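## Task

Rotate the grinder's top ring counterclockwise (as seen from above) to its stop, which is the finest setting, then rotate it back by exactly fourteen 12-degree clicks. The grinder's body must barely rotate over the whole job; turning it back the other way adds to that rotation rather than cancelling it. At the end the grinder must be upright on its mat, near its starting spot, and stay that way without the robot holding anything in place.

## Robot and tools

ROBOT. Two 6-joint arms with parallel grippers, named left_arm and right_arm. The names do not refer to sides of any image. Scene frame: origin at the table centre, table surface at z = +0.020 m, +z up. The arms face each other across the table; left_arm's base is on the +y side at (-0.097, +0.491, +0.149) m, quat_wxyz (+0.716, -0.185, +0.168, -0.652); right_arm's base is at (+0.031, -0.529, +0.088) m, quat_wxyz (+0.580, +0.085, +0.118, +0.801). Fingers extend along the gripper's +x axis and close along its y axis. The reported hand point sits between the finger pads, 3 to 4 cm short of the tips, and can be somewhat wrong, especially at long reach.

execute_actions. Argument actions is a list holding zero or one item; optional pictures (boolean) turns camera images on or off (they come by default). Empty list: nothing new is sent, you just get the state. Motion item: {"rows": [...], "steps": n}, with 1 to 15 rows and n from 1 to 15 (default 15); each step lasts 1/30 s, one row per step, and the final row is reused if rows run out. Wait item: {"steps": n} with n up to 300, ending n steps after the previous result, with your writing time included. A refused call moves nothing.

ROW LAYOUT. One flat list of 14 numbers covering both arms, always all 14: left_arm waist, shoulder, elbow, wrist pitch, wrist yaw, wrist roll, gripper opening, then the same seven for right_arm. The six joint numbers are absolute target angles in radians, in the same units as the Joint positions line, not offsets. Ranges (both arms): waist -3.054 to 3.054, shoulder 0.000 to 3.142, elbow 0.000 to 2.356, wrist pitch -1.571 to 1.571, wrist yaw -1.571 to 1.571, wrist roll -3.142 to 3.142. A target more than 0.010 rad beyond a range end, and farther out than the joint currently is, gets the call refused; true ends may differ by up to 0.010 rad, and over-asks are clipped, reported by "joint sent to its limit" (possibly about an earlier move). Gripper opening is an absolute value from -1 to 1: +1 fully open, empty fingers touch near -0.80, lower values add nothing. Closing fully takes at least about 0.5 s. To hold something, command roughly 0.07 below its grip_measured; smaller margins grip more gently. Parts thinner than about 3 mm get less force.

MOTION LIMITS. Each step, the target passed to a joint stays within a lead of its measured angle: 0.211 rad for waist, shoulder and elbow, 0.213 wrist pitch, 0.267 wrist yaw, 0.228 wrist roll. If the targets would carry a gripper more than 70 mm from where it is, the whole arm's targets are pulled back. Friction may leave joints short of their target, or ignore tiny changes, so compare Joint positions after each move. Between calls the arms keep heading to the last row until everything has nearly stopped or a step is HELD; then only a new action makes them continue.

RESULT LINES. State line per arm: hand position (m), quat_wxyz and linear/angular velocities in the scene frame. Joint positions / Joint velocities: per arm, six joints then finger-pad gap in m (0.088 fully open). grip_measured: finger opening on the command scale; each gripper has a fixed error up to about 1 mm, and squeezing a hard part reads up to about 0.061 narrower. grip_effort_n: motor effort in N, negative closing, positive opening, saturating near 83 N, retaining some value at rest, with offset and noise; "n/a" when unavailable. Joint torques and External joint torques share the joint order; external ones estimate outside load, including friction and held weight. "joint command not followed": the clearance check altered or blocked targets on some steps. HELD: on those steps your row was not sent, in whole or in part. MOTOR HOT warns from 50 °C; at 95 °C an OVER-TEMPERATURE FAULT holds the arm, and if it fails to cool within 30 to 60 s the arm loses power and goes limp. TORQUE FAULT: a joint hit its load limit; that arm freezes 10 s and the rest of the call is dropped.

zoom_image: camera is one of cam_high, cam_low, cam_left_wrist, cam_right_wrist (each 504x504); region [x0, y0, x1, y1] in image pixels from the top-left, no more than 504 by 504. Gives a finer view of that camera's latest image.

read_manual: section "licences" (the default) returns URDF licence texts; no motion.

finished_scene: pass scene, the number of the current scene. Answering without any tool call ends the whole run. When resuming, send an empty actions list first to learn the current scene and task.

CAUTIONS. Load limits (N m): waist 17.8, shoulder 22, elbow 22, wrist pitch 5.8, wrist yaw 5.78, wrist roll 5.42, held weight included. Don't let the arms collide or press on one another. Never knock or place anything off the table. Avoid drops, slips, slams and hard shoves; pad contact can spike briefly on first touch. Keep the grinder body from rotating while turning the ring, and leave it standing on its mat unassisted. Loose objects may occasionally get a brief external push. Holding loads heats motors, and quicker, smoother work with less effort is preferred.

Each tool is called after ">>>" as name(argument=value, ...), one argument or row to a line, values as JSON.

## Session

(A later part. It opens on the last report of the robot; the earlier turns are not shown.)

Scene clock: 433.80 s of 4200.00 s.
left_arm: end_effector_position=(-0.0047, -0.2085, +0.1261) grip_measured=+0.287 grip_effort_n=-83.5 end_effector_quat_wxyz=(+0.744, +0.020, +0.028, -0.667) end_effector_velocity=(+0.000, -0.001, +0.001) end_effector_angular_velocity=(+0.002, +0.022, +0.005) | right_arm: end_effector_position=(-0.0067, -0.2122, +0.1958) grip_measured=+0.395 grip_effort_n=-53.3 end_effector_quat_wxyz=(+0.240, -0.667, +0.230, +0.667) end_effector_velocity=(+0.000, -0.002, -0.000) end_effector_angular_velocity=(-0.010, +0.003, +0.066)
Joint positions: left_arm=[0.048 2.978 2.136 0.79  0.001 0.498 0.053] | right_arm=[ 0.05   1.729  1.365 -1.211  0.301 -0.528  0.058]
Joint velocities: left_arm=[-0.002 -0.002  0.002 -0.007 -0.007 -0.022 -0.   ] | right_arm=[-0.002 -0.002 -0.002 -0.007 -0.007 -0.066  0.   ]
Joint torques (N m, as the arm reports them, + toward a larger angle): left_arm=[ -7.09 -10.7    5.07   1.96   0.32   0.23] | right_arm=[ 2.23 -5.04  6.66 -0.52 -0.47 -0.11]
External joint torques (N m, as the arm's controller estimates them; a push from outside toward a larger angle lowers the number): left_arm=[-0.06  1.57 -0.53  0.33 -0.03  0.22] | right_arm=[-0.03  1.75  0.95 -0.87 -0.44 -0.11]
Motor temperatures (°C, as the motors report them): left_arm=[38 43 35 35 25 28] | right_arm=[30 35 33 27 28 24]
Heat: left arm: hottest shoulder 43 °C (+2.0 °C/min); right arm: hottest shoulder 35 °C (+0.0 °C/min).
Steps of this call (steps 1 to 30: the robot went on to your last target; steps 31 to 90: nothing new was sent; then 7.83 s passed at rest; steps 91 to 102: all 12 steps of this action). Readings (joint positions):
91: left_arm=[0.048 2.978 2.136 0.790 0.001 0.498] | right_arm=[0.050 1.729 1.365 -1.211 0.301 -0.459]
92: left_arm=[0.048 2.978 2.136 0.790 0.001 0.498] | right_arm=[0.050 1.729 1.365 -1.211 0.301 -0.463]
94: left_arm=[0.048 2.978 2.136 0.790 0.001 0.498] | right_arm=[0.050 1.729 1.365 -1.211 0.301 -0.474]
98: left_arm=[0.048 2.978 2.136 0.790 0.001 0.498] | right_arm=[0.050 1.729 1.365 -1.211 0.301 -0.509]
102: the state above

Still following freely. More, slowly.

>>> execute_actions(
  actions=[
    {"rows":[[0.05,3.0,2.14,0.79,0,0.506,0.18,0.052,1.738,1.37,-1.222,0.291,-0.55,0.385],[0.05,3.0,2.14,0.79,0,0.506,0.18,0.052,1.738,1.37,-1.222,0.291,-0.56,0.385],[0.05,3.0,2.14,0.79,0,0.506,0.18,0.052,1.738,1.37,-1.222,0.291,-0.57,0.385],[0.05,3.0,2.14,0.79,0,0.506,0.18,0.052,1.738,1.37,-1.222,0.291,-0.58,0.385],[0.05,3.0,2.14,0.79,0,0.506,0.18,0.052,1.738,1.37,-1.222,0.291,-0.59,0.385],[0.05,3.0,2.14,0.79,0,0.506,0.18,0.052,1.738,1.37,-1.222,0.291,-0.60,0.385],[0.05,3.0,2.14,0.79,0,0.506,0.18,0.052,1.738,1.37,-1.222,0.291,-0.61,0.385],[0.05,3.0,2.14,0.79,0,0.506,0.18,0.052,1.738,1.37,-1.222,0.291,-0.62,0.385],[0.05,3.0,2.14,0.79,0,0.506,0.18,0.052,1.738,1.37,-1.222,0.291,-0.63,0.385],[0.05,3.0,2.14,0.79,0,0.506,0.18,0.052,1.738,1.37,-1.222,0.291,-0.64,0.385],[0.05,3.0,2.14,0.79,0,0.506,0.18,0.052,1.738,1.37,-1.222,0.291,-0.65,0.385]],"steps":15},
  ],
)

Scene clock: 443.67 s of 4200.00 s.
left_arm: end_effector_position=(-0.0047, -0.2085, +0.1261) grip_measured=+0.287 grip_effort_n=-83.5 end_effector_quat_wxyz=(+0.744, +0.020, +0.028, -0.667) end_effector_velocity=(+0.002, +0.000, +0.002) end_effector_angular_velocity=(-0.011, +0.021, +0.001) | right_arm: end_effector_position=(-0.0068, -0.2121, +0.1958) grip_measured=+0.395 grip_effort_n=-53.3 end_effector_quat_wxyz=(+0.203, -0.679, +0.192, +0.679) end_effector_velocity=(-0.003, -0.003, +0.000) end_effector_angular_velocity=(-0.014, +0.017, +0.085)
Joint positions: left_arm=[0.048 2.978 2.136 0.79  0.001 0.498 0.053] | right_arm=[ 0.05   1.729  1.365 -1.211  0.301 -0.639  0.058]
Joint velocities: left_arm=[ 0.002 -0.002 -0.002  0.007  0.007 -0.022 -0.   ] | right_arm=[ 0.002 -0.002 -0.002 -0.007 -0.022 -0.081 -0.   ]
Joint torques (N m, as the arm reports them, + toward a larger angle): left_arm=[ -7.01 -10.71   5.12   1.96   0.32   0.23] | right_arm=[ 2.1  -5.15  6.6  -0.54 -0.5  -0.02]
External joint torques (N m, as the arm's controller estimates them; a push from outside toward a larger angle lowers the number): left_arm=[-0.1   1.49 -0.44  0.33 -0.03  0.22] | right_arm=[-0.16  1.63  0.89 -0.88 -0.47 -0.02]
Motor temperatures (°C, as the motors report them): left_arm=[38 43 35 35 25 28] | right_arm=[30 35 33 27 28 24]
Heat: left arm: hottest shoulder 43 °C (+1.0 °C/min); right arm: hottest shoulder 35 °C (+0.0 °C/min).
Steps of this call (steps 1 to 15: the robot went on to your last target; steps 16 to 90: nothing new was sent; then 6.37 s passed at rest; steps 91 to 105: all 15 steps of this action). Readings (joint positions):
91: left_arm=[0.048 2.978 2.136 0.790 0.001 0.498] | right_arm=[0.050 1.729 1.365 -1.211 0.301 -0.537]
92: left_arm=[0.048 2.978 2.136 0.790 0.001 0.498] | right_arm=[0.050 1.729 1.365 -1.211 0.301 -0.542]
94: left_arm=[0.048 2.978 2.136 0.790 0.001 0.498] | right_arm=[0.050 1.729 1.365 -1.211 0.301 -0.555]
98: left_arm=[0.048 2.978 2.136 0.790 0.001 0.498] | right_arm=[0.050 1.729 1.365 -1.211 0.301 -0.590]
105: the state above

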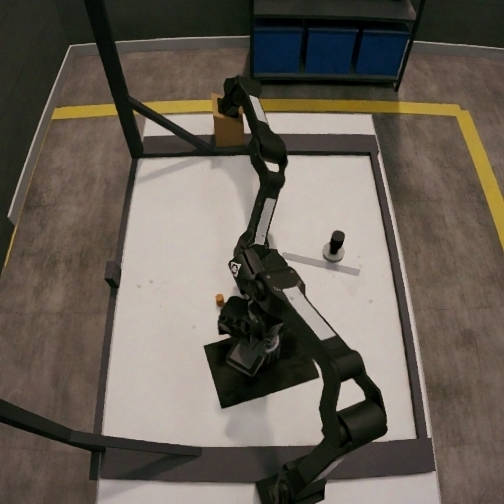

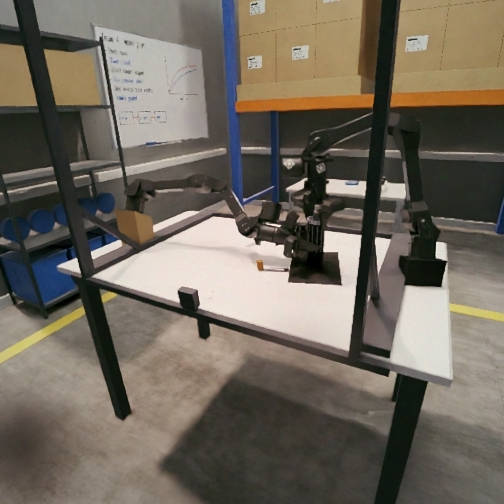

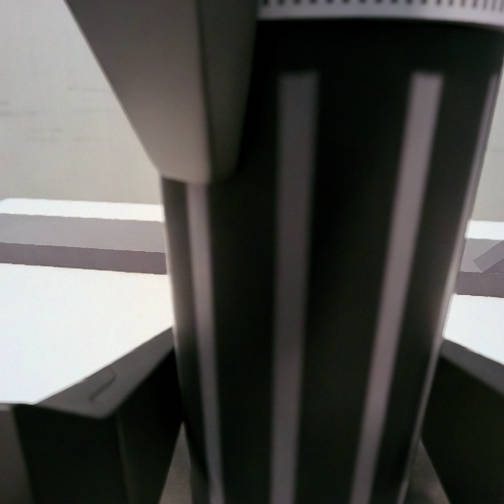

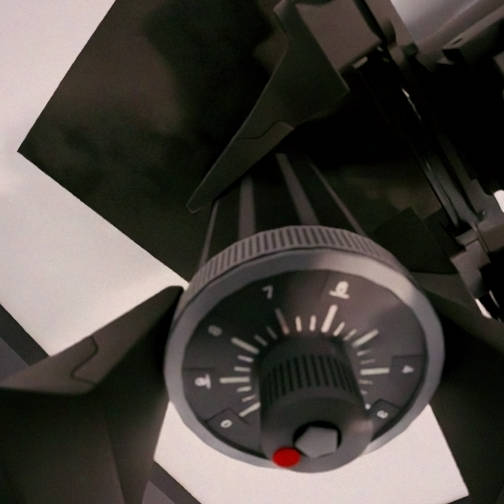

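>>> execute_actions(
  actions=[
    {"rows":[[0.05,3.0,2.14,0.79,0,0.506,0.18,0.052,1.738,1.37,-1.222,0.291,-0.66,0.385],[0.05,3.0,2.14,0.79,0,0.506,0.18,0.052,1.738,1.37,-1.222,0.291,-0.67,0.385],[0.05,3.0,2.14,0.79,0,0.506,0.18,0.052,1.738,1.37,-1.222,0.291,-0.68,0.385],[0.05,3.0,2.14,0.79,0,0.506,0.18,0.052,1.738,1.37,-1.222,0.291,-0.69,0.385],[0.05,3.0,2.14,0.79,0,0.506,0.18,0.052,1.738,1.37,-1.222,0.291,-0.70,0.385],[0.05,3.0,2.14,0.79,0,0.506,0.18,0.052,1.738,1.37,-1.222,0.291,-0.706,0.385],[0.05,3.0,2.14,0.79,0,0.506,0.18,0.052,1.738,1.37,-1.222,0.291,-0.712,0.385],[0.05,3.0,2.14,0.79,0,0.506,0.18,0.052,1.738,1.37,-1.222,0.291,-0.718,0.385],[0.05,3.0,2.14,0.79,0,0.506,0.18,0.052,1.738,1.37,-1.222,0.291,-0.724,0.385],[0.05,3.0,2.14,0.79,0,0.506,0.18,0.052,1.738,1.37,-1.222,0.291,-0.73,0.385]],"steps":13},
  ],
  pictures=false,
)

Scene clock: 453.20 s of 4200.00 s.
left_arm: end_effector_position=(-0.0045, -0.2084, +0.1261) grip_measured=+0.287 grip_effort_n=-83.5 end_effector_quat_wxyz=(+0.745, +0.020, +0.028, -0.667) end_effector_velocity=(+0.001, +0.000, -0.002) end_effector_angular_velocity=(+0.015, +0.008, +0.014) | right_arm: end_effector_position=(-0.0069, -0.2121, +0.1959) grip_measured=+0.395 grip_effort_n=-53.3 end_effector_quat_wxyz=(+0.176, -0.687, +0.165, +0.686) end_effector_velocity=(+0.002, -0.002, -0.001) end_effector_angular_velocity=(-0.012, +0.002, +0.076)
Joint positions: left_arm=[0.049 2.978 2.136 0.79  0.001 0.498 0.053] | right_arm=[ 0.05   1.729  1.365 -1.21   0.301 -0.718  0.058]
Joint velocities: left_arm=[-0.002 -0.002 -0.002 -0.007 -0.022 -0.007 -0.   ] | right_arm=[-0.007 -0.002 -0.002 -0.007 -0.007 -0.081 -0.   ]
Joint torques (N m, as the arm reports them, + toward a larger angle): left_arm=[ -7.06 -10.66   5.09   1.94   0.33   0.23] | right_arm=[ 2.05 -4.98  6.59 -0.61 -0.5  -0.21]
External joint torques (N m, as the arm's controller estimates them; a push from outside toward a larger angle lowers the number): left_arm=[-0.04  1.45 -0.42  0.34 -0.02  0.22] | right_arm=[-0.18  1.84  0.88 -0.94 -0.46 -0.21]
Motor temperatures (°C, as the motors report them): left_arm=[38 43 35 36 25 28] | right_arm=[30 35 33 27 28 24]
Heat: left arm: hottest shoulder 43 °C (+1.0 °C/min); right arm: hottest shoulder 35 °C (+0.0 °C/min).
Steps of this call (steps 1 to 15: the robot went on to your last target; steps 16 to 90: nothing new was sent; then 6.10 s passed at rest; steps 91 to 103: all 13 steps of this action). Readings (joint positions):
91: left_arm=[0.048 2.978 2.136 0.790 0.001 0.498] | right_arm=[0.050 1.729 1.365 -1.211 0.301 -0.649]
92: left_arm=[0.048 2.978 2.136 0.790 0.001 0.498] | right_arm=[0.050 1.729 1.365 -1.211 0.301 -0.652]
94: left_arm=[0.048 2.978 2.136 0.790 0.001 0.498] | right_arm=[0.050 1.729 1.365 -1.210 0.301 -0.666]
98: left_arm=[0.048 2.978 2.136 0.790 0.001 0.498] | right_arm=[0.050 1.729 1.365 -1.210 0.301 -0.694]
103: the state above

>>> execute_actions(
  actions=[
    {"rows":[[0.05,3.0,2.14,0.79,0,0.506,0.18,0.052,1.738,1.37,-1.222,0.291,-0.736,0.385],[0.05,3.0,2.14,0.79,0,0.506,0.18,0.052,1.738,1.37,-1.222,0.291,-0.742,0.385],[0.05,3.0,2.14,0.79,0,0.506,0.18,0.052,1.738,1.37,-1.222,0.291,-0.748,0.385],[0.05,3.0,2.14,0.79,0,0.506,0.18,0.052,1.738,1.37,-1.222,0.291,-0.754,0.385],[0.05,3.0,2.14,0.79,0,0.506,0.18,0.052,1.738,1.37,-1.222,0.291,-0.76,0.385],[0.05,3.0,2.14,0.79,0,0.506,0.18,0.052,1.738,1.37,-1.222,0.291,-0.766,0.385],[0.05,3.0,2.14,0.79,0,0.506,0.18,0.052,1.738,1.37,-1.222,0.291,-0.772,0.385],[0.05,3.0,2.14,0.79,0,0.506,0.18,0.052,1.738,1.37,-1.222,0.291,-0.778,0.385]],"steps":11},
  ],
)

Scene clock: 458.53 s of 4200.00 s.
left_arm: end_effector_position=(-0.0045, -0.2084, +0.1261) grip_measured=+0.287 grip_effort_n=-83.5 end_effector_quat_wxyz=(+0.745, +0.020, +0.028, -0.667) end_effector_velocity=(-0.004, -0.000, +0.001) end_effector_angular_velocity=(+0.004, +0.022, -0.002) | right_arm: end_effector_position=(-0.0069, -0.2121, +0.1959) grip_measured=+0.395 grip_effort_n=-53.3 end_effector_quat_wxyz=(+0.159, -0.691, +0.148, +0.690) end_effector_velocity=(-0.001, +0.001, -0.000) end_effector_angular_velocity=(+0.003, +0.008, +0.076)
Joint positions: left_arm=[0.049 2.978 2.136 0.79  0.001 0.498 0.053] | right_arm=[ 0.05   1.729  1.365 -1.21   0.301 -0.768  0.058]
Joint velocities: left_arm=[-0.007 -0.002 -0.002 -0.007 -0.007 -0.022 -0.   ] | right_arm=[-0.002 -0.002 -0.002  0.007 -0.007 -0.081 -0.   ]
Joint torques (N m, as the arm reports them, + toward a larger angle): left_arm=[ -7.02 -10.73   5.11   1.93   0.33   0.22] | right_arm=[ 2.06 -5.14  6.59 -0.59 -0.47 -0.07]
External joint torques (N m, as the arm's controller estimates them; a push from outside toward a larger angle lowers the number): left_arm=[ 0.24  1.38 -0.4   0.33 -0.04  0.21] | right_arm=[-0.21  1.59  0.9  -0.93 -0.42 -0.07]
Motor temperatures (°C, as the motors report them): left_arm=[38 43 35 36 25 28] | right_arm=[30 35 33 27 28 25]
Heat: left arm: hottest shoulder 43 °C (+1.0 °C/min); right arm: hottest shoulder 35 °C (+0.0 °C/min).
Steps of this call (steps 1 to 15: the robot went on to your last target; steps 16 to 90: nothing new was sent; then 1.97 s passed at rest; steps 91 to 101: all 11 steps of this action). Readings (joint positions):
91: left_arm=[0.049 2.978 2.136 0.790 0.001 0.498] | right_arm=[0.050 1.729 1.365 -1.210 0.301 -0.726]
92: left_arm=[0.049 2.978 2.136 0.790 0.001 0.498] | right_arm=[0.050 1.729 1.365 -1.210 0.301 -0.729]
94: left_arm=[0.049 2.978 2.136 0.790 0.001 0.498] | right_arm=[0.050 1.729 1.365 -1.210 0.301 -0.736]
98: left_arm=[0.049 2.978 2.136 0.790 0.001 0.498] | right_arm=[0.050 1.729 1.365 -1.210 0.301 -0.758]
101: the state above

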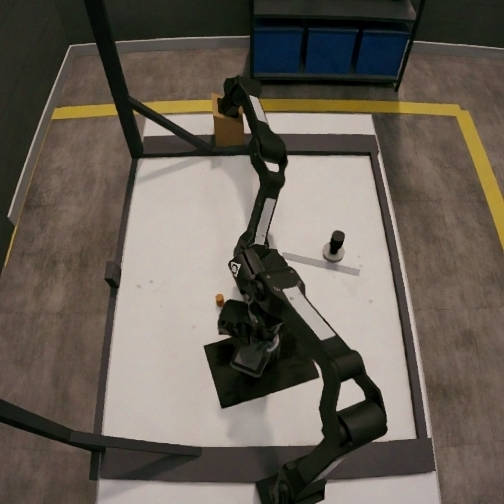

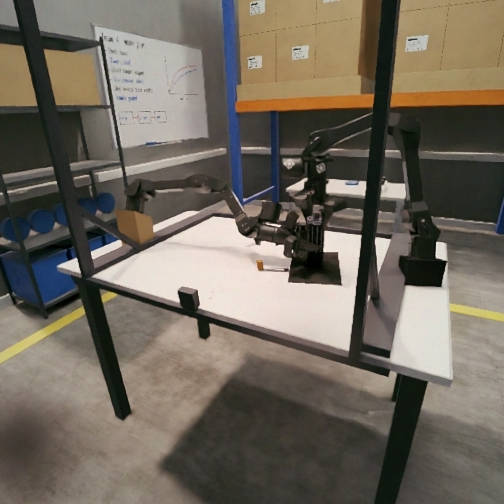

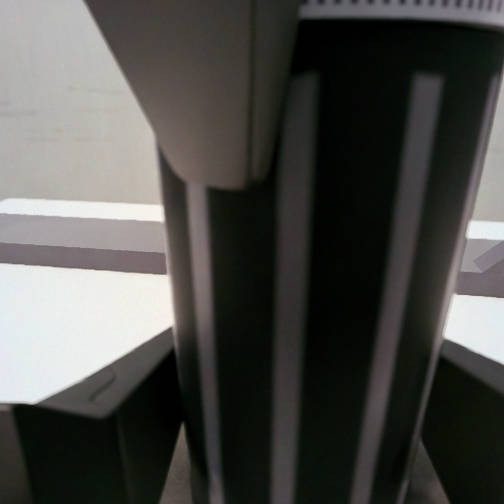

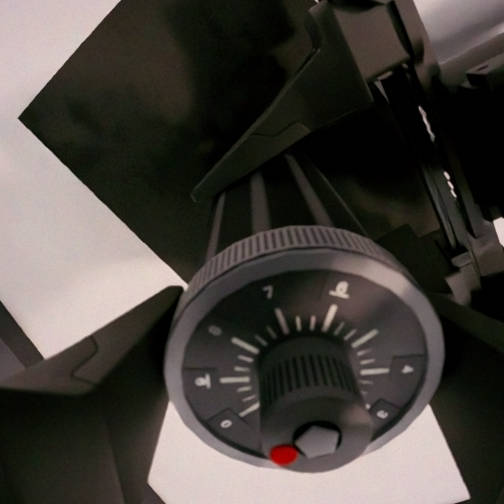

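>>> execute_actions(
  actions=[
    {"rows":[[0.05,3.0,2.14,0.79,0,0.506,0.18,0.052,1.738,1.37,-1.222,0.291,-0.786,0.385],[0.05,3.0,2.14,0.79,0,0.506,0.18,0.052,1.738,1.37,-1.222,0.291,-0.794,0.385],[0.05,3.0,2.14,0.79,0,0.506,0.18,0.052,1.738,1.37,-1.222,0.291,-0.802,0.385],[0.05,3.0,2.14,0.79,0,0.506,0.18,0.052,1.738,1.37,-1.222,0.291,-0.81,0.385],[0.05,3.0,2.14,0.79,0,0.506,0.18,0.052,1.738,1.37,-1.222,0.291,-0.818,0.385],[0.05,3.0,2.14,0.79,0,0.506,0.18,0.052,1.738,1.37,-1.222,0.291,-0.826,0.385],[0.05,3.0,2.14,0.79,0,0.506,0.18,0.052,1.738,1.37,-1.222,0.291,-0.834,0.385],[0.05,3.0,2.14,0.79,0,0.506,0.18,0.052,1.738,1.37,-1.222,0.291,-0.842,0.385],[0.05,3.0,2.14,0.79,0,0.506,0.18,0.052,1.738,1.37,-1.222,0.291,-0.85,0.385],[0.05,3.0,2.14,0.79,0,0.506,0.18,0.052,1.738,1.37,-1.222,0.291,-0.858,0.385],[0.05,3.0,2.14,0.79,0,0.506,0.18,0.052,1.738,1.37,-1.222,0.291,-0.866,0.385],[0.05,3.0,2.14,0.79,0,0.506,0.18,0.052,1.738,1.37,-1.222,0.291,-0.874,0.385],[0.05,3.0,2.14,0.79,0,0.506,0.18,0.052,1.738,1.37,-1.222,0.291,-0.882,0.385],[0.05,3.0,2.14,0.79,0,0.506,0.18,0.052,1.738,1.37,-1.222,0.291,-0.89,0.385],[0.05,3.0,2.14,0.79,0,0.506,0.18,0.052,1.738,1.37,-1.222,0.291,-0.898,0.385]],"steps":15},
  ],
  pictures=false,
)

Scene clock: 468.20 s of 4200.00 s.
left_arm: end_effector_position=(-0.0044, -0.2084, +0.1261) grip_measured=+0.287 grip_effort_n=-83.5 end_effector_quat_wxyz=(+0.745, +0.020, +0.028, -0.666) end_effector_velocity=(-0.004, -0.000, +0.001) end_effector_angular_velocity=(+0.006, +0.008, -0.003) | right_arm: end_effector_position=(-0.0071, -0.2120, +0.1959) grip_measured=+0.395 grip_effort_n=-53.3 end_effector_quat_wxyz=(+0.123, -0.698, +0.112, +0.697) end_effector_velocity=(+0.002, -0.002, +0.001) end_effector_angular_velocity=(-0.008, +0.002, +0.236)
Joint positions: left_arm=[0.049 2.978 2.136 0.791 0.001 0.498 0.053] | right_arm=[ 0.051  1.729  1.365 -1.21   0.301 -0.872  0.058]
Joint velocities: left_arm=[-0.007 -0.002 -0.002 -0.007 -0.007 -0.007  0.   ] | right_arm=[-0.007 -0.007 -0.002 -0.007 -0.007 -0.242 -0.   ]
Joint torques (N m, as the arm reports them, + toward a larger angle): left_arm=[ -7.12 -10.71   5.1    1.94   0.31   0.23] | right_arm=[ 1.94 -4.94  6.76 -0.63 -0.49 -0.06]
External joint torques (N m, as the arm's controller estimates them; a push from outside toward a larger angle lowers the number): left_arm=[ 0.05  1.44 -0.43  0.33 -0.05  0.22] | right_arm=[-0.28  1.88  1.06 -0.95 -0.44 -0.06]
Motor temperatures (°C, as the motors report them): left_arm=[39 44 35 36 25 28] | right_arm=[30 35 33 27 28 25]
Heat: left arm: hottest shoulder 44 °C (+2.0 °C/min); right arm: hottest shoulder 35 °C (+0.0 °C/min).
Steps of this call (steps 1 to 15: the robot went on to your last target; steps 16 to 90: nothing new was sent; then 6.17 s passed at rest; steps 91 to 105: all 15 steps of this action). Readings (joint positions):
91: left_arm=[0.049 2.978 2.136 0.790 0.001 0.498] | right_arm=[0.050 1.729 1.365 -1.210 0.301 -0.775]
92: left_arm=[0.049 2.978 2.136 0.790 0.001 0.498] | right_arm=[0.050 1.729 1.365 -1.210 0.301 -0.779]
94: left_arm=[0.049 2.978 2.136 0.790 0.001 0.498] | right_arm=[0.050 1.729 1.365 -1.210 0.301 -0.789]
98: left_arm=[0.049 2.978 2.136 0.790 0.001 0.498] | right_arm=[0.051 1.729 1.365 -1.210 0.301 -0.817]
105: the state above

>>> execute_actions(
  actions=[
    {"rows":[[0.05,3.0,2.14,0.79,0,0.506,0.18,0.052,1.738,1.37,-1.222,0.291,-0.904,0.385],[0.05,3.0,2.14,0.79,0,0.506,0.18,0.052,1.738,1.37,-1.222,0.291,-0.91,0.385],[0.05,3.0,2.14,0.79,0,0.506,0.18,0.052,1.738,1.37,-1.222,0.291,-0.916,0.385],[0.05,3.0,2.14,0.79,0,0.506,0.18,0.052,1.738,1.37,-1.222,0.291,-0.922,0.385],[0.05,3.0,2.14,0.79,0,0.506,0.18,0.052,1.738,1.37,-1.222,0.291,-0.928,0.385],[0.05,3.0,2.14,0.79,0,0.506,0.18,0.052,1.738,1.37,-1.222,0.291,-0.934,0.385],[0.05,3.0,2.14,0.79,0,0.506,0.18,0.052,1.738,1.37,-1.222,0.291,-0.94,0.385],[0.05,3.0,2.14,0.79,0,0.506,0.18,0.052,1.738,1.37,-1.222,0.291,-0.946,0.385]],"steps":12},
  ],
)

Scene clock: 473.40 s of 4200.00 s.
left_arm: end_effector_position=(-0.0044, -0.2084, +0.1261) grip_measured=+0.287 grip_effort_n=-83.5 end_effector_quat_wxyz=(+0.745, +0.020, +0.028, -0.666) end_effector_velocity=(-0.003, +0.000, -0.003) end_effector_angular_velocity=(+0.021, +0.010, -0.006) | right_arm: end_effector_position=(-0.0072, -0.2121, +0.1960) grip_measured=+0.395 grip_effort_n=-53.3 end_effector_quat_wxyz=(+0.100, -0.702, +0.089, +0.700) end_effector_velocity=(-0.001, +0.000, -0.001) end_effector_angular_velocity=(-0.004, +0.022, +0.028)
Joint positions: left_arm=[0.049 2.978 2.136 0.791 0.001 0.498 0.053] | right_arm=[ 0.051  1.729  1.365 -1.21   0.301 -0.937  0.058]
Joint velocities: left_arm=[-0.002 -0.002 -0.002 -0.022 -0.007 -0.007 -0.   ] | right_arm=[-0.007 -0.002 -0.002  0.007 -0.022 -0.037 -0.   ]
Joint torques (N m, as the arm reports them, + toward a larger angle): left_arm=[ -7.08 -10.67   5.12   1.9    0.33   0.23] | right_arm=[ 1.98 -4.91  6.64 -0.63 -0.48 -0.16]
External joint torques (N m, as the arm's controller estimates them; a push from outside toward a larger angle lowers the number): left_arm=[-0.03  1.49 -0.41  0.29 -0.02  0.22] | right_arm=[-0.3   1.85  0.95 -0.96 -0.43 -0.16]
Motor temperatures (°C, as the motors report them): left_arm=[39 44 35 36 25 28] | right_arm=[30 35 33 28 28 25]
Heat: left arm: hottest shoulder 44 °C (+2.0 °C/min); right arm: hottest shoulder 35 °C (+0.0 °C/min).
Steps of this call (steps 1 to 30: the robot went on to your last target; steps 31 to 90: nothing new was sent; then 1.80 s passed at rest; steps 91 to 102: all 12 steps of this action). Readings (joint positions):
91: left_arm=[0.049 2.978 2.136 0.791 0.001 0.498] | right_arm=[0.051 1.729 1.365 -1.210 0.301 -0.894]
92: left_arm=[0.049 2.978 2.136 0.791 0.001 0.498] | right_arm=[0.051 1.729 1.365 -1.210 0.301 -0.897]
94: left_arm=[0.049 2.978 2.136 0.791 0.001 0.498] | right_arm=[0.051 1.729 1.365 -1.210 0.301 -0.905]
98: left_arm=[0.049 2.978 2.136 0.791 0.001 0.498] | right_arm=[0.051 1.729 1.365 -1.210 0.301 -0.926]
102: the state above

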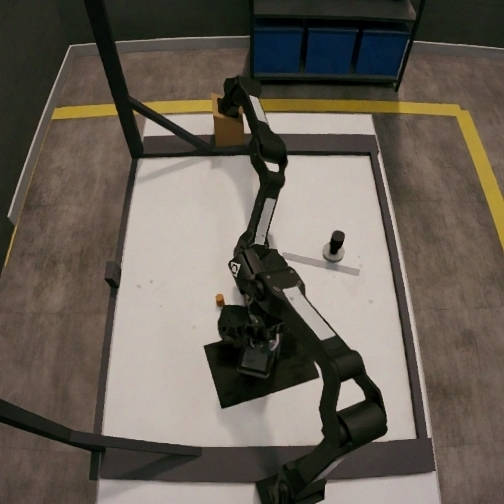

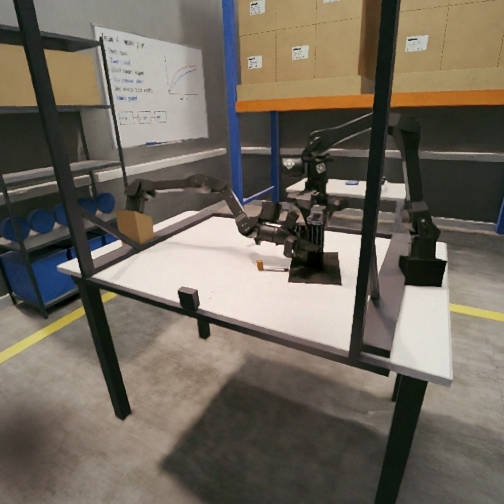

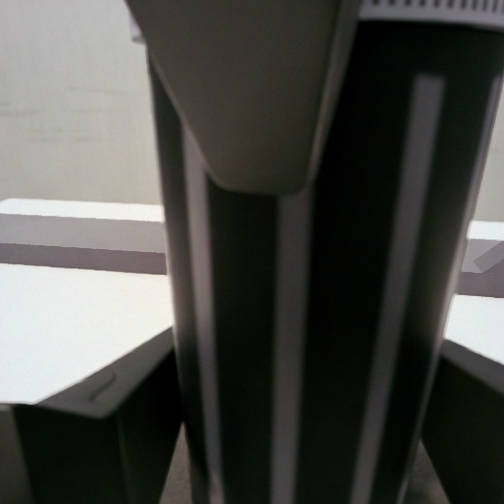

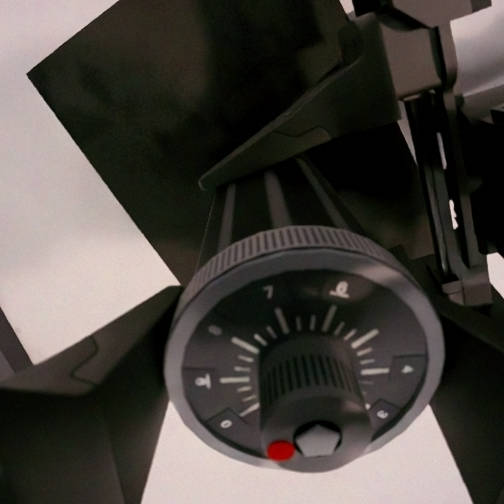

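>>> execute_actions(
  actions=[
    {"rows":[[0.05,3.0,2.14,0.79,0,0.506,0.18,0.052,1.738,1.37,-1.222,0.291,-0.952,0.385],[0.05,3.0,2.14,0.79,0,0.506,0.18,0.052,1.738,1.37,-1.222,0.291,-0.958,0.385],[0.05,3.0,2.14,0.79,0,0.506,0.18,0.052,1.738,1.37,-1.222,0.291,-0.964,0.385],[0.05,3.0,2.14,0.79,0,0.506,0.18,0.052,1.738,1.37,-1.222,0.291,-0.97,0.385],[0.05,3.0,2.14,0.79,0,0.506,0.18,0.052,1.738,1.37,-1.222,0.291,-0.978,0.385],[0.05,3.0,2.14,0.79,0,0.506,0.18,0.052,1.738,1.37,-1.222,0.291,-0.986,0.385],[0.05,3.0,2.14,0.79,0,0.506,0.18,0.052,1.738,1.37,-1.222,0.291,-0.994,0.385],[0.05,3.0,2.14,0.79,0,0.506,0.18,0.052,1.738,1.37,-1.222,0.291,-1.002,0.385],[0.05,3.0,2.14,0.79,0,0.506,0.18,0.052,1.738,1.37,-1.222,0.291,-1.01,0.385],[0.05,3.0,2.14,0.79,0,0.506,0.18,0.052,1.738,1.37,-1.222,0.291,-1.018,0.385],[0.05,3.0,2.14,0.79,0,0.506,0.18,0.052,1.738,1.37,-1.222,0.291,-1.026,0.385],[0.05,3.0,2.14,0.79,0,0.506,0.18,0.052,1.738,1.37,-1.222,0.291,-1.034,0.385],[0.05,3.0,2.14,0.79,0,0.506,0.18,0.052,1.738,1.37,-1.222,0.291,-1.042,0.385],[0.05,3.0,2.14,0.79,0,0.506,0.18,0.052,1.738,1.37,-1.222,0.291,-1.05,0.385]],"steps":15},
  ],
  pictures=false,
)

Scene clock: 485.67 s of 4200.00 s.
left_arm: end_effector_position=(-0.0044, -0.2084, +0.1262) grip_measured=+0.287 grip_effort_n=-83.5 end_effector_quat_wxyz=(+0.745, +0.020, +0.027, -0.666) end_effector_velocity=(-0.001, +0.001, +0.000) end_effector_angular_velocity=(-0.002, +0.021, +0.007) | right_arm: end_effector_position=(-0.0073, -0.2121, +0.1960) grip_measured=+0.395 grip_effort_n=-53.3 end_effector_quat_wxyz=(+0.067, -0.705, +0.056, +0.704) end_effector_velocity=(+0.002, -0.004, +0.001) end_effector_angular_velocity=(-0.019, -0.002, +0.186)
Joint positions: left_arm=[0.049 2.978 2.136 0.791 0.001 0.498 0.053] | right_arm=[ 0.051  1.729  1.365 -1.21   0.301 -1.03   0.058]
Joint velocities: left_arm=[-0.002 -0.002 -0.007  0.007 -0.007 -0.022 -0.   ] | right_arm=[-0.002 -0.002  0.002 -0.022 -0.007 -0.183 -0.   ]
Joint torques (N m, as the arm reports them, + toward a larger angle): left_arm=[ -7.11 -10.73   5.08   1.9    0.32   0.24] | right_arm=[ 2.16 -4.97  6.43 -0.6  -0.49 -0.09]
External joint torques (N m, as the arm's controller estimates them; a push from outside toward a larger angle lowers the number): left_arm=[-0.07  1.37 -0.41  0.3  -0.03  0.23] | right_arm=[-0.11  1.78  0.74 -0.92 -0.43 -0.09]
Motor temperatures (°C, as the motors report them): left_arm=[39 44 35 36 25 28] | right_arm=[30 35 33 28 28 25]
Heat: left arm: hottest shoulder 44 °C (+1.0 °C/min); right arm: hottest shoulder 35 °C (+0.0 °C/min).
Steps of this call (steps 1 to 15: the robot went on to your last target; steps 16 to 90: nothing new was sent; then 8.77 s passed at rest; steps 91 to 105: all 15 steps of this action). Readings (joint positions):
91: left_arm=[0.049 2.978 2.136 0.791 0.001 0.498] | right_arm=[0.051 1.729 1.365 -1.210 0.301 -0.942]
92: left_arm=[0.049 2.978 2.136 0.791 0.001 0.498] | right_arm=[0.051 1.729 1.365 -1.210 0.301 -0.945]
94: left_arm=[0.049 2.978 2.136 0.791 0.001 0.498] | right_arm=[0.051 1.729 1.365 -1.210 0.301 -0.953]
98: left_arm=[0.049 2.978 2.136 0.791 0.001 0.498] | right_arm=[0.051 1.729 1.365 -1.210 0.301 -0.978]
105: the state above

>>> execute_actions(
  actions=[],
)

Scene clock: 500.50 s of 4200.00 s.
left_arm: end_effector_position=(-0.0044, -0.2084, +0.1262) grip_measured=+0.287 grip_effort_n=-83.5 end_effector_quat_wxyz=(+0.745, +0.020, +0.027, -0.666) end_effector_velocity=(-0.002, -0.000, +0.004) end_effector_angular_velocity=(-0.007, +0.006, +0.004) | right_arm: end_effector_position=(-0.0073, -0.2121, +0.1960) grip_measured=+0.395 grip_effort_n=-53.3 end_effector_quat_wxyz=(+0.061, -0.706, +0.051, +0.704) end_effector_velocity=(+0.002, -0.001, +0.001) end_effector_angular_velocity=(-0.007, +0.005, +0.016)
Joint positions: left_arm=[0.049 2.978 2.136 0.791 0.001 0.498 0.053] | right_arm=[ 0.051  1.729  1.365 -1.21   0.301 -1.046  0.058]
Joint velocities: left_arm=[-0.007 -0.002 -0.002  0.007 -0.007 -0.007 -0.   ] | right_arm=[-0.007 -0.002  0.002 -0.007 -0.007 -0.022 -0.   ]
Joint torques (N m, as the arm reports them, + toward a larger angle): left_arm=[ -7.06 -10.7    5.08   1.9    0.31   0.21] | right_arm=[ 2.18 -5.01  6.66 -0.6  -0.46 -0.1 ]
External joint torques (N m, as the arm's controller estimates them; a push from outside toward a larger angle lowers the number): left_arm=[ 0.09  1.5  -0.47  0.28 -0.04  0.2 ] | right_arm=[-0.08  1.77  0.95 -0.93 -0.41 -0.1 ]
Motor temperatures (°C, as the motors report them): left_arm=[39 44 35 36 25 28] | right_arm=[30 35 33 28 28 25]
Heat: left arm: hottest shoulder 44 °C (+1.0 °C/min); right arm: hottest shoulder 35 °C (+0.0 °C/min).
Steps of this call (steps 1 to 30: the robot went on to your last target; steps 31 to 90: nothing new was sent; then 11.83 s passed at rest). Readings (joint positions):
1: left_arm=[0.049 2.978 2.136 0.791 0.001 0.498] | right_arm=[0.051 1.729 1.365 -1.210 0.301 -1.035]
2: left_arm=[0.049 2.978 2.136 0.791 0.001 0.498] | right_arm=[0.051 1.729 1.365 -1.210 0.301 -1.038]
4: left_arm=[0.049 2.978 2.136 0.791 0.001 0.498] | right_arm=[0.051 1.729 1.365 -1.210 0.301 -1.042]
8: left_arm=[0.049 2.978 2.136 0.791 0.001 0.498] | right_arm=[0.051 1.729 1.365 -1.210 0.301 -1.045]
90: the state above
All arms were judged still, so your last target was given up. Only a new action makes them travel on or press farther. Fingers that are still opening or closing keep moving.

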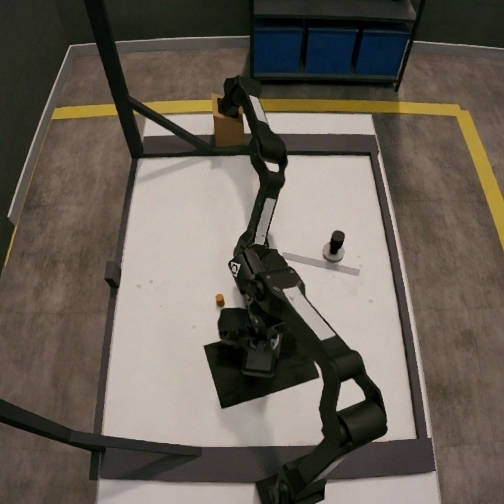

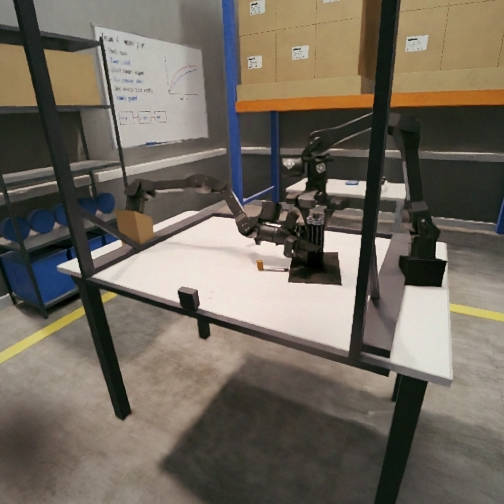

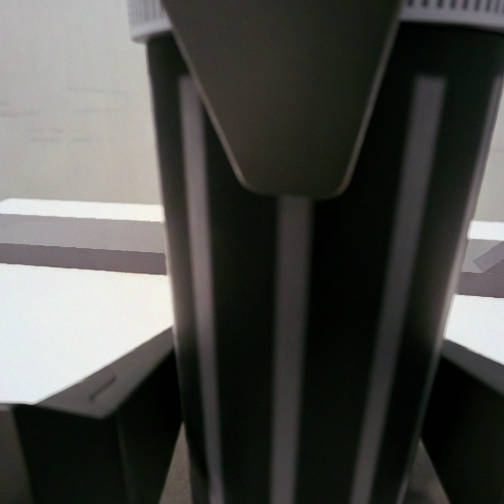

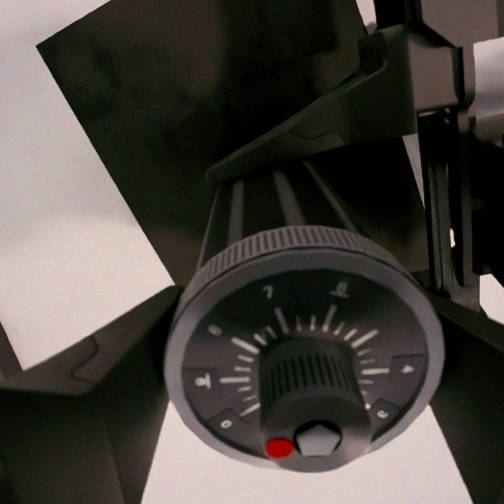

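>>> execute_actions(
  actions=[
    {"rows":[[0.05,3.0,2.14,0.79,0,0.506,0.18,0.052,1.738,1.37,-1.222,0.291,-1.055,0.385],[0.05,3.0,2.14,0.79,0,0.506,0.18,0.052,1.738,1.37,-1.222,0.291,-1.062,0.385],[0.05,3.0,2.14,0.79,0,0.506,0.18,0.052,1.738,1.37,-1.222,0.291,-1.069,0.385],[0.05,3.0,2.14,0.79,0,0.506,0.18,0.052,1.738,1.37,-1.222,0.291,-1.076,0.385],[0.05,3.0,2.14,0.79,0,0.506,0.18,0.052,1.738,1.37,-1.222,0.291,-1.083,0.385],[0.05,3.0,2.14,0.79,0,0.506,0.18,0.052,1.738,1.37,-1.222,0.291,-1.09,0.385],[0.05,3.0,2.14,0.79,0,0.506,0.18,0.052,1.738,1.37,-1.222,0.291,-1.097,0.385],[0.05,3.0,2.14,0.79,0,0.506,0.18,0.052,1.738,1.37,-1.222,0.291,-1.104,0.385],[0.05,3.0,2.14,0.79,0,0.506,0.18,0.052,1.738,1.37,-1.222,0.291,-1.111,0.385],[0.05,3.0,2.14,0.79,0,0.506,0.18,0.052,1.738,1.37,-1.222,0.291,-1.118,0.385],[0.05,3.0,2.14,0.79,0,0.506,0.18,0.052,1.738,1.37,-1.222,0.291,-1.125,0.385]],"steps":15},
  ],
  pictures=false,
)

Scene clock: 508.33 s of 4200.00 s.
left_arm: end_effector_position=(-0.0044, -0.2084, +0.1262) grip_measured=+0.287 grip_effort_n=-83.5 end_effector_quat_wxyz=(+0.745, +0.020, +0.027, -0.666) end_effector_velocity=(+0.002, -0.001, +0.004) end_effector_angular_velocity=(-0.001, +0.007, +0.006) | right_arm: end_effector_position=(-0.0074, -0.2122, +0.1960) grip_measured=+0.395 grip_effort_n=-53.3 end_effector_quat_wxyz=(+0.037, -0.707, +0.026, +0.706) end_effector_velocity=(+0.000, -0.002, -0.000) end_effector_angular_velocity=(-0.010, +0.003, +0.051)
Joint positions: left_arm=[0.049 2.978 2.136 0.791 0.001 0.498 0.053] | right_arm=[ 0.051  1.729  1.365 -1.21   0.3   -1.115  0.058]
Joint velocities: left_arm=[-0.002 -0.007  0.002 -0.007 -0.007 -0.007 -0.   ] | right_arm=[-0.002 -0.002 -0.002 -0.007 -0.007 -0.051 -0.   ]
Joint torques (N m, as the arm reports them, + toward a larger angle): left_arm=[ -7.11 -10.71   5.05   1.87   0.33   0.23] | right_arm=[ 2.08 -5.02  6.48 -0.68 -0.41 -0.2 ]
External joint torques (N m, as the arm's controller estimates them; a push from outside toward a larger angle lowers the number): left_arm=[ 0.04  1.57 -0.55  0.25 -0.03  0.22] | right_arm=[-0.18  1.69  0.82 -0.99 -0.36 -0.2 ]
Motor temperatures (°C, as the motors report them): left_arm=[39 44 35 36 25 28] | right_arm=[30 35 33 28 28 25]
Heat: left arm: hottest shoulder 44 °C (+1.0 °C/min); right arm: hottest shoulder 35 °C (+0.0 °C/min).
Steps of this call (steps 1 to 90: nothing new was sent; then 4.33 s passed at rest; steps 91 to 105: all 15 steps of this action). Readings (joint positions):
91: left_arm=[0.049 2.978 2.136 0.791 0.001 0.498] | right_arm=[0.051 1.729 1.365 -1.210 0.300 -1.047]
92: left_arm=[0.049 2.978 2.136 0.791 0.001 0.498] | right_arm=[0.051 1.729 1.365 -1.210 0.300 -1.050]
94: left_arm=[0.049 2.978 2.136 0.791 0.001 0.498] | right_arm=[0.051 1.729 1.365 -1.210 0.300 -1.059]
98: left_arm=[0.049 2.978 2.136 0.791 0.001 0.498] | right_arm=[0.051 1.729 1.365 -1.210 0.300 -1.082]
105: the state above

>>> execute_actions(
  actions=[
    {"rows":[[0.05,3.0,2.14,0.79,0,0.506,0.18,0.052,1.738,1.37,-1.222,0.291,-1.132,0.385],[0.05,3.0,2.14,0.79,0,0.506,0.18,0.052,1.738,1.37,-1.222,0.291,-1.14,0.385],[0.05,3.0,2.14,0.79,0,0.506,0.18,0.052,1.738,1.37,-1.222,0.291,-1.148,0.385],[0.05,3.0,2.14,0.79,0,0.506,0.18,0.052,1.738,1.37,-1.222,0.291,-1.156,0.385],[0.05,3.0,2.14,0.79,0,0.506,0.18,0.052,1.738,1.37,-1.222,0.291,-1.164,0.385],[0.05,3.0,2.14,0.79,0,0.506,0.18,0.052,1.738,1.37,-1.222,0.291,-1.172,0.385],[0.05,3.0,2.14,0.79,0,0.506,0.18,0.052,1.738,1.37,-1.222,0.291,-1.18,0.385],[0.05,3.0,2.14,0.79,0,0.506,0.18,0.052,1.738,1.37,-1.222,0.291,-1.188,0.385],[0.05,3.0,2.14,0.79,0,0.506,0.18,0.052,1.738,1.37,-1.222,0.291,-1.196,0.385],[0.05,3.0,2.14,0.79,0,0.506,0.18,0.052,1.738,1.37,-1.222,0.291,-1.204,0.385],[0.05,3.0,2.14,0.79,0,0.506,0.18,0.052,1.738,1.37,-1.222,0.291,-1.212,0.385],[0.05,3.0,2.14,0.79,0,0.506,0.18,0.052,1.738,1.37,-1.222,0.291,-1.22,0.385],[0.05,3.0,2.14,0.79,0,0.506,0.18,0.052,1.738,1.37,-1.222,0.291,-1.228,0.385]],"steps":15},
  ],
  pictures=false,
)

Scene clock: 516.83 s of 4200.00 s.
left_arm: end_effector_position=(-0.0044, -0.2084, +0.1262) grip_measured=+0.287 grip_effort_n=-83.5 end_effector_quat_wxyz=(+0.745, +0.020, +0.027, -0.666) end_effector_velocity=(+0.004, +0.000, +0.001) end_effector_angular_velocity=(-0.002, +0.006, +0.013) | right_arm: end_effector_position=(-0.0076, -0.2122, +0.1959) grip_measured=+0.395 grip_effort_n=-53.3 end_effector_quat_wxyz=(+0.002, -0.708, -0.008, +0.706) end_effector_velocity=(+0.003, -0.005, -0.001) end_effector_angular_velocity=(-0.025, -0.003, +0.139)
Joint positions: left_arm=[0.049 2.978 2.136 0.791 0.001 0.499 0.053] | right_arm=[ 0.051  1.729  1.365 -1.21   0.299 -1.212  0.058]
Joint velocities: left_arm=[ 0.002 -0.002 -0.002  0.007 -0.007 -0.007 -0.   ] | right_arm=[-0.007 -0.002 -0.002 -0.022 -0.007 -0.139  0.   ]
Joint torques (N m, as the arm reports them, + toward a larger angle): left_arm=[ -7.06 -10.7    5.05   1.89   0.33   0.21] | right_arm=[ 2.07 -4.89  6.57 -0.66 -0.38 -0.11]
External joint torques (N m, as the arm's controller estimates them; a push from outside toward a larger angle lowers the number): left_arm=[-0.14  1.3  -0.39  0.3  -0.01  0.2 ] | right_arm=[-0.12  1.85  0.89 -0.97 -0.33 -0.11]
Motor temperatures (°C, as the motors report them): left_arm=[39 44 35 36 25 28] | right_arm=[30 35 33 28 28 25]
Heat: left arm: hottest shoulder 44 °C (+1.0 °C/min); right arm: hottest shoulder 35 °C (+0.0 °C/min).
Steps of this call (steps 1 to 15: the robot went on to your last target; steps 16 to 90: nothing new was sent; then 5.00 s passed at rest; steps 91 to 105: all 15 steps of this action). Readings (joint positions):
91: left_arm=[0.049 2.978 2.136 0.791 0.001 0.498] | right_arm=[0.051 1.729 1.365 -1.210 0.300 -1.122]
92: left_arm=[0.049 2.978 2.136 0.791 0.001 0.498] | right_arm=[0.051 1.729 1.365 -1.210 0.300 -1.125]
94: left_arm=[0.049 2.978 2.136 0.791 0.001 0.498] | right_arm=[0.051 1.729 1.365 -1.210 0.300 -1.135]
98: left_arm=[0.049 2.978 2.136 0.791 0.001 0.498] | right_arm=[0.051 1.729 1.365 -1.210 0.300 -1.162]
105: the state above

>>> execute_actions(
  actions=[
    {"rows":[[0.05,3.0,2.14,0.79,0,0.506,0.18,0.052,1.738,1.37,-1.222,0.291,-1.236,0.385],[0.05,3.0,2.14,0.79,0,0.506,0.18,0.052,1.738,1.37,-1.222,0.291,-1.244,0.385],[0.05,3.0,2.14,0.79,0,0.506,0.18,0.052,1.738,1.37,-1.222,0.291,-1.252,0.385],[0.05,3.0,2.14,0.79,0,0.506,0.18,0.052,1.738,1.37,-1.222,0.291,-1.26,0.385],[0.05,3.0,2.14,0.79,0,0.506,0.18,0.052,1.738,1.37,-1.222,0.291,-1.268,0.385],[0.05,3.0,2.14,0.79,0,0.506,0.18,0.052,1.738,1.37,-1.222,0.291,-1.276,0.385],[0.05,3.0,2.14,0.79,0,0.506,0.18,0.052,1.738,1.37,-1.222,0.291,-1.284,0.385],[0.05,3.0,2.14,0.79,0,0.506,0.18,0.052,1.738,1.37,-1.222,0.291,-1.292,0.385],[0.05,3.0,2.14,0.79,0,0.506,0.18,0.052,1.738,1.37,-1.222,0.291,-1.3,0.385],[0.05,3.0,2.14,0.79,0,0.506,0.18,0.052,1.738,1.37,-1.222,0.291,-1.308,0.385],[0.05,3.0,2.14,0.79,0,0.506,0.18,0.052,1.738,1.37,-1.222,0.291,-1.316,0.385],[0.05,3.0,2.14,0.79,0,0.506,0.18,0.052,1.738,1.37,-1.222,0.291,-1.324,0.385],[0.05,3.0,2.14,0.79,0,0.506,0.18,0.052,1.738,1.37,-1.222,0.291,-1.332,0.385]],"steps":15},
  ],
  pictures=false,
)

Scene clock: 525.23 s of 4200.00 s.
left_arm: end_effector_position=(-0.0046, -0.2085, +0.1263) grip_measured=+0.287 grip_effort_n=-83.5 end_effector_quat_wxyz=(+0.745, +0.020, +0.027, -0.667) end_effector_velocity=(-0.003, -0.000, +0.001) end_effector_angular_velocity=(+0.001, +0.008, -0.012) | right_arm: end_effector_position=(-0.0077, -0.2123, +0.1959) grip_measured=+0.395 grip_effort_n=-53.3 end_effector_quat_wxyz=(-0.035, -0.707, -0.044, +0.705) end_effector_velocity=(+0.002, -0.002, -0.002) end_effector_angular_velocity=(-0.016, +0.000, +0.121)
Joint positions: left_arm=[0.048 2.978 2.136 0.791 0.001 0.5   0.053] | right_arm=[ 0.051  1.729  1.365 -1.21   0.298 -1.316  0.058]
Joint velocities: left_arm=[-0.002 -0.002 -0.002 -0.007  0.007 -0.007 -0.   ] | right_arm=[-0.007  0.002 -0.002 -0.007 -0.007 -0.125 -0.   ]
Joint torques (N m, as the arm reports them, + toward a larger angle): left_arm=[ -7.04 -10.7    5.05   1.89   0.33   0.19] | right_arm=[ 1.98 -5.01  6.76 -0.69 -0.32 -0.11]
External joint torques (N m, as the arm's controller estimates them; a push from outside toward a larger angle lowers the number): left_arm=[ 0.01  1.41 -0.45  0.29 -0.02  0.18] | right_arm=[-0.23  1.62  1.15 -1.   -0.26 -0.11]
Motor temperatures (°C, as the motors report them): left_arm=[39 45 35 36 25 28] | right_arm=[30 35 33 28 28 25]
Heat: left arm: hottest shoulder 45 °C (+2.0 °C/min); right arm: hottest shoulder 35 °C (+0.0 °C/min).
Steps of this call (steps 1 to 30: the robot went on to your last target; steps 31 to 90: nothing new was sent; then 4.90 s passed at rest; steps 91 to 105: all 15 steps of this action). Readings (joint positions):
91: left_arm=[0.049 2.978 2.136 0.791 0.001 0.499] | right_arm=[0.051 1.729 1.365 -1.210 0.299 -1.225]
92: left_arm=[0.049 2.978 2.136 0.791 0.001 0.499] | right_arm=[0.051 1.729 1.365 -1.210 0.299 -1.229]
94: left_arm=[0.049 2.978 2.136 0.791 0.001 0.499] | right_arm=[0.051 1.729 1.365 -1.210 0.299 -1.240]
98: left_arm=[0.049 2.978 2.136 0.791 0.001 0.500] | right_arm=[0.051 1.729 1.365 -1.210 0.298 -1.267]
105: the state above

>>> execute_actions(
  actions=[
    {"rows":[[0.05,3.0,2.14,0.79,0,0.506,0.18,0.052,1.738,1.37,-1.222,0.291,-1.34,0.385],[0.05,3.0,2.14,0.79,0,0.506,0.18,0.052,1.738,1.37,-1.222,0.291,-1.348,0.385],[0.05,3.0,2.14,0.79,0,0.506,0.18,0.052,1.738,1.37,-1.222,0.291,-1.356,0.385],[0.05,3.0,2.14,0.79,0,0.506,0.18,0.052,1.738,1.37,-1.222,0.291,-1.364,0.385],[0.05,3.0,2.14,0.79,0,0.506,0.18,0.052,1.738,1.37,-1.222,0.291,-1.372,0.385],[0.05,3.0,2.14,0.79,0,0.506,0.18,0.052,1.738,1.37,-1.222,0.291,-1.38,0.385],[0.05,3.0,2.14,0.79,0,0.506,0.18,0.052,1.738,1.37,-1.222,0.291,-1.388,0.385],[0.05,3.0,2.14,0.79,0,0.506,0.18,0.052,1.738,1.37,-1.222,0.291,-1.396,0.385],[0.05,3.0,2.14,0.79,0,0.506,0.18,0.052,1.738,1.37,-1.222,0.291,-1.404,0.385],[0.05,3.0,2.14,0.79,0,0.506,0.18,0.052,1.738,1.37,-1.222,0.291,-1.412,0.385],[0.05,3.0,2.14,0.79,0,0.506,0.18,0.052,1.738,1.37,-1.222,0.291,-1.42,0.385],[0.05,3.0,2.14,0.79,0,0.506,0.18,0.052,1.738,1.37,-1.222,0.291,-1.428,0.385],[0.05,3.0,2.14,0.79,0,0.506,0.18,0.052,1.738,1.37,-1.222,0.291,-1.436,0.385]],"steps":15},
  ],
  pictures=true,
)

Scene clock: 533.83 s of 4200.00 s.
left_arm: end_effector_position=(-0.0046, -0.2085, +0.1264) grip_measured=+0.287 grip_effort_n=-83.5 end_effector_quat_wxyz=(+0.745, +0.021, +0.026, -0.667) end_effector_velocity=(-0.003, +0.000, -0.003) end_effector_angular_velocity=(+0.021, +0.010, -0.006) | right_arm: end_effector_position=(-0.0080, -0.2124, +0.1959) grip_measured=+0.395 grip_effort_n=-53.3 end_effector_quat_wxyz=(+0.072, +0.703, +0.081, -0.703) end_effector_velocity=(+0.000, -0.002, -0.000) end_effector_angular_velocity=(-0.010, +0.003, +0.110)
Joint positions: left_arm=[0.048 2.978 2.136 0.791 0.001 0.501 0.053] | right_arm=[ 0.051  1.729  1.365 -1.21   0.296 -1.42   0.058]
Joint velocities: left_arm=[-0.002 -0.002 -0.002 -0.022 -0.007 -0.007 -0.   ] | right_arm=[-0.002 -0.002 -0.002 -0.007 -0.007 -0.11  -0.   ]
Joint torques (N m, as the arm reports them, + toward a larger angle): left_arm=[ -7.04 -10.7    5.06   1.88   0.31   0.16] | right_arm=[ 1.9  -4.94  6.58 -0.63 -0.23 -0.07]
External joint torques (N m, as the arm's controller estimates them; a push from outside toward a larger angle lowers the number): left_arm=[ 0.    1.3  -0.38  0.3  -0.04  0.15] | right_arm=[-0.34  1.81  0.86 -0.95 -0.17 -0.07]
Motor temperatures (°C, as the motors report them): left_arm=[40 45 35 36 25 28] | right_arm=[30 35 33 28 28 25]
Heat: left arm: hottest shoulder 45 °C (+1.0 °C/min); right arm: hottest shoulder 35 °C (+0.0 °C/min).
Steps of this call (steps 1 to 30: the robot went on to your last target; steps 31 to 90: nothing new was sent; then 5.10 s passed at rest; steps 91 to 105: all 15 steps of this action). Readings (joint positions):
91: left_arm=[0.048 2.978 2.136 0.791 0.001 0.500] | right_arm=[0.051 1.729 1.365 -1.210 0.297 -1.329]
92: left_arm=[0.048 2.978 2.136 0.791 0.001 0.500] | right_arm=[0.051 1.729 1.365 -1.210 0.297 -1.332]
94: left_arm=[0.048 2.978 2.136 0.791 0.001 0.500] | right_arm=[0.051 1.729 1.365 -1.210 0.297 -1.343]
98: left_arm=[0.048 2.978 2.136 0.791 0.001 0.501] | right_arm=[0.051 1.729 1.365 -1.210 0.297 -1.370]
105: the state above

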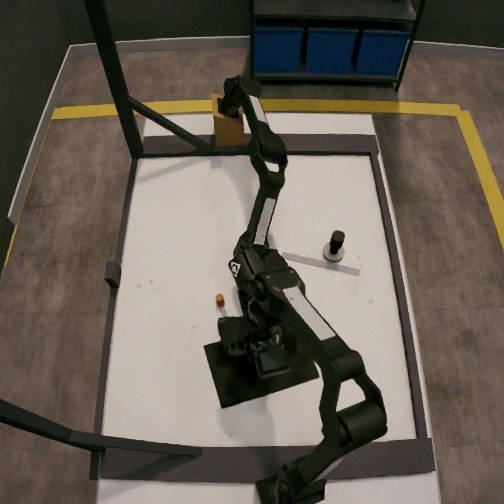

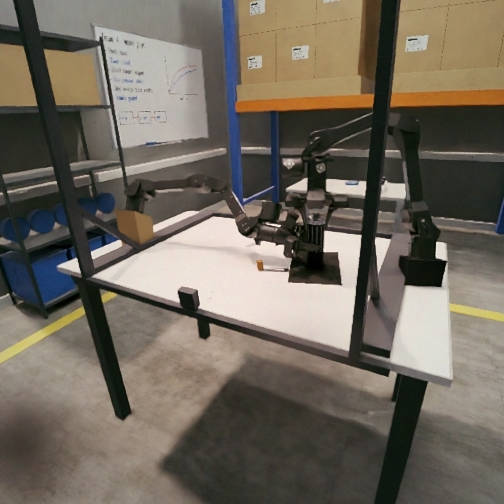

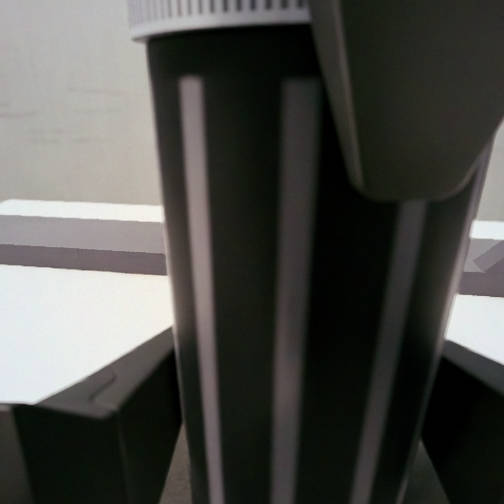

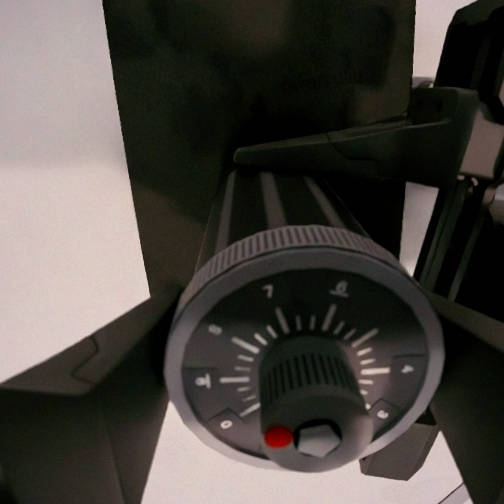

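>>> execute_actions(
  actions=[
    {"rows":[[0.05,3.0,2.14,0.79,0,0.506,0.18,0.052,1.738,1.37,-1.222,0.291,-1.445,0.385],[0.05,3.0,2.14,0.79,0,0.506,0.18,0.052,1.738,1.37,-1.222,0.291,-1.457,0.385],[0.05,3.0,2.14,0.79,0,0.506,0.18,0.052,1.738,1.37,-1.222,0.291,-1.469,0.385],[0.05,3.0,2.14,0.79,0,0.506,0.18,0.052,1.738,1.37,-1.222,0.291,-1.481,0.385],[0.05,3.0,2.14,0.79,0,0.506,0.18,0.052,1.738,1.37,-1.222,0.291,-1.493,0.385],[0.05,3.0,2.14,0.79,0,0.506,0.18,0.052,1.738,1.37,-1.222,0.291,-1.505,0.385],[0.05,3.0,2.14,0.79,0,0.506,0.18,0.052,1.738,1.37,-1.222,0.291,-1.517,0.385],[0.05,3.0,2.14,0.79,0,0.506,0.18,0.052,1.738,1.37,-1.222,0.291,-1.529,0.385],[0.05,3.0,2.14,0.79,0,0.506,0.18,0.052,1.738,1.37,-1.222,0.291,-1.541,0.385],[0.05,3.0,2.14,0.79,0,0.506,0.18,0.052,1.738,1.37,-1.222,0.291,-1.553,0.385],[0.05,3.0,2.14,0.79,0,0.506,0.18,0.052,1.738,1.37,-1.222,0.291,-1.565,0.385],[0.05,3.0,2.14,0.79,0,0.506,0.18,0.052,1.738,1.37,-1.222,0.291,-1.577,0.385],[0.05,3.0,2.14,0.79,0,0.506,0.18,0.052,1.738,1.37,-1.222,0.291,-1.589,0.385],[0.05,3.0,2.14,0.79,0,0.506,0.18,0.052,1.738,1.37,-1.222,0.291,-1.601,0.385],[0.05,3.0,2.14,0.79,0,0.506,0.18,0.052,1.738,1.37,-1.222,0.291,-1.613,0.385]],"steps":15},
  ],
  pictures=false,
)

Scene clock: 555.23 s of 4200.00 s.
left_arm: end_effector_position=(-0.0048, -0.2085, +0.1265) grip_measured=+0.287 grip_effort_n=-83.5 end_effector_quat_wxyz=(+0.745, +0.022, +0.025, -0.667) end_effector_velocity=(-0.004, +0.000, -0.001) end_effector_angular_velocity=(+0.007, -0.006, -0.015) | right_arm: end_effector_position=(-0.0083, -0.2125, +0.1959) grip_measured=+0.395 grip_effort_n=-53.3 end_effector_quat_wxyz=(+0.126, +0.695, +0.135, -0.695) end_effector_velocity=(-0.001, +0.001, -0.000) end_effector_angular_velocity=(+0.004, +0.005, +0.340)
Joint positions: left_arm=[0.048 2.978 2.136 0.791 0.001 0.504 0.053] | right_arm=[ 0.051  1.729  1.365 -1.21   0.293 -1.574  0.058]
Joint velocities: left_arm=[-0.002 -0.002 -0.007 -0.007  0.007  0.007 -0.   ] | right_arm=[-0.002 -0.002 -0.002  0.007 -0.007 -0.344  0.   ]
Joint torques (N m, as the arm reports them, + toward a larger angle): left_arm=[ -7.   -10.72   5.04   1.86   0.31   0.08] | right_arm=[ 2.02 -4.99  6.58 -0.68 -0.15 -0.2 ]
External joint torques (N m, as the arm's controller estimates them; a push from outside toward a larger angle lowers the number): left_arm=[-0.08  1.44 -0.48  0.25 -0.03  0.07] | right_arm=[-0.25  1.73  0.88 -1.   -0.1  -0.2 ]
Motor temperatures (°C, as the motors report them): left_arm=[40 45 35 36 25 28] | right_arm=[30 35 33 28 28 25]
Heat: left arm: hottest shoulder 45 °C (+1.0 °C/min); right arm: hottest shoulder 35 °C (+0.0 °C/min).
Steps of this call (steps 1 to 30: the robot went on to your last target; steps 31 to 90: nothing new was sent; then 17.90 s passed at rest; steps 91 to 105: all 15 steps of this action). Readings (joint positions):
91: left_arm=[0.048 2.978 2.136 0.791 0.001 0.502] | right_arm=[0.051 1.729 1.365 -1.210 0.296 -1.434]
92: left_arm=[0.048 2.978 2.136 0.791 0.001 0.502] | right_arm=[0.051 1.729 1.365 -1.210 0.295 -1.439]
94: left_arm=[0.048 2.978 2.136 0.791 0.001 0.502] | right_arm=[0.051 1.729 1.365 -1.210 0.295 -1.454]
98: left_arm=[0.048 2.978 2.136 0.791 0.001 0.503] | right_arm=[0.051 1.729 1.365 -1.210 0.295 -1.495]
105: the state above


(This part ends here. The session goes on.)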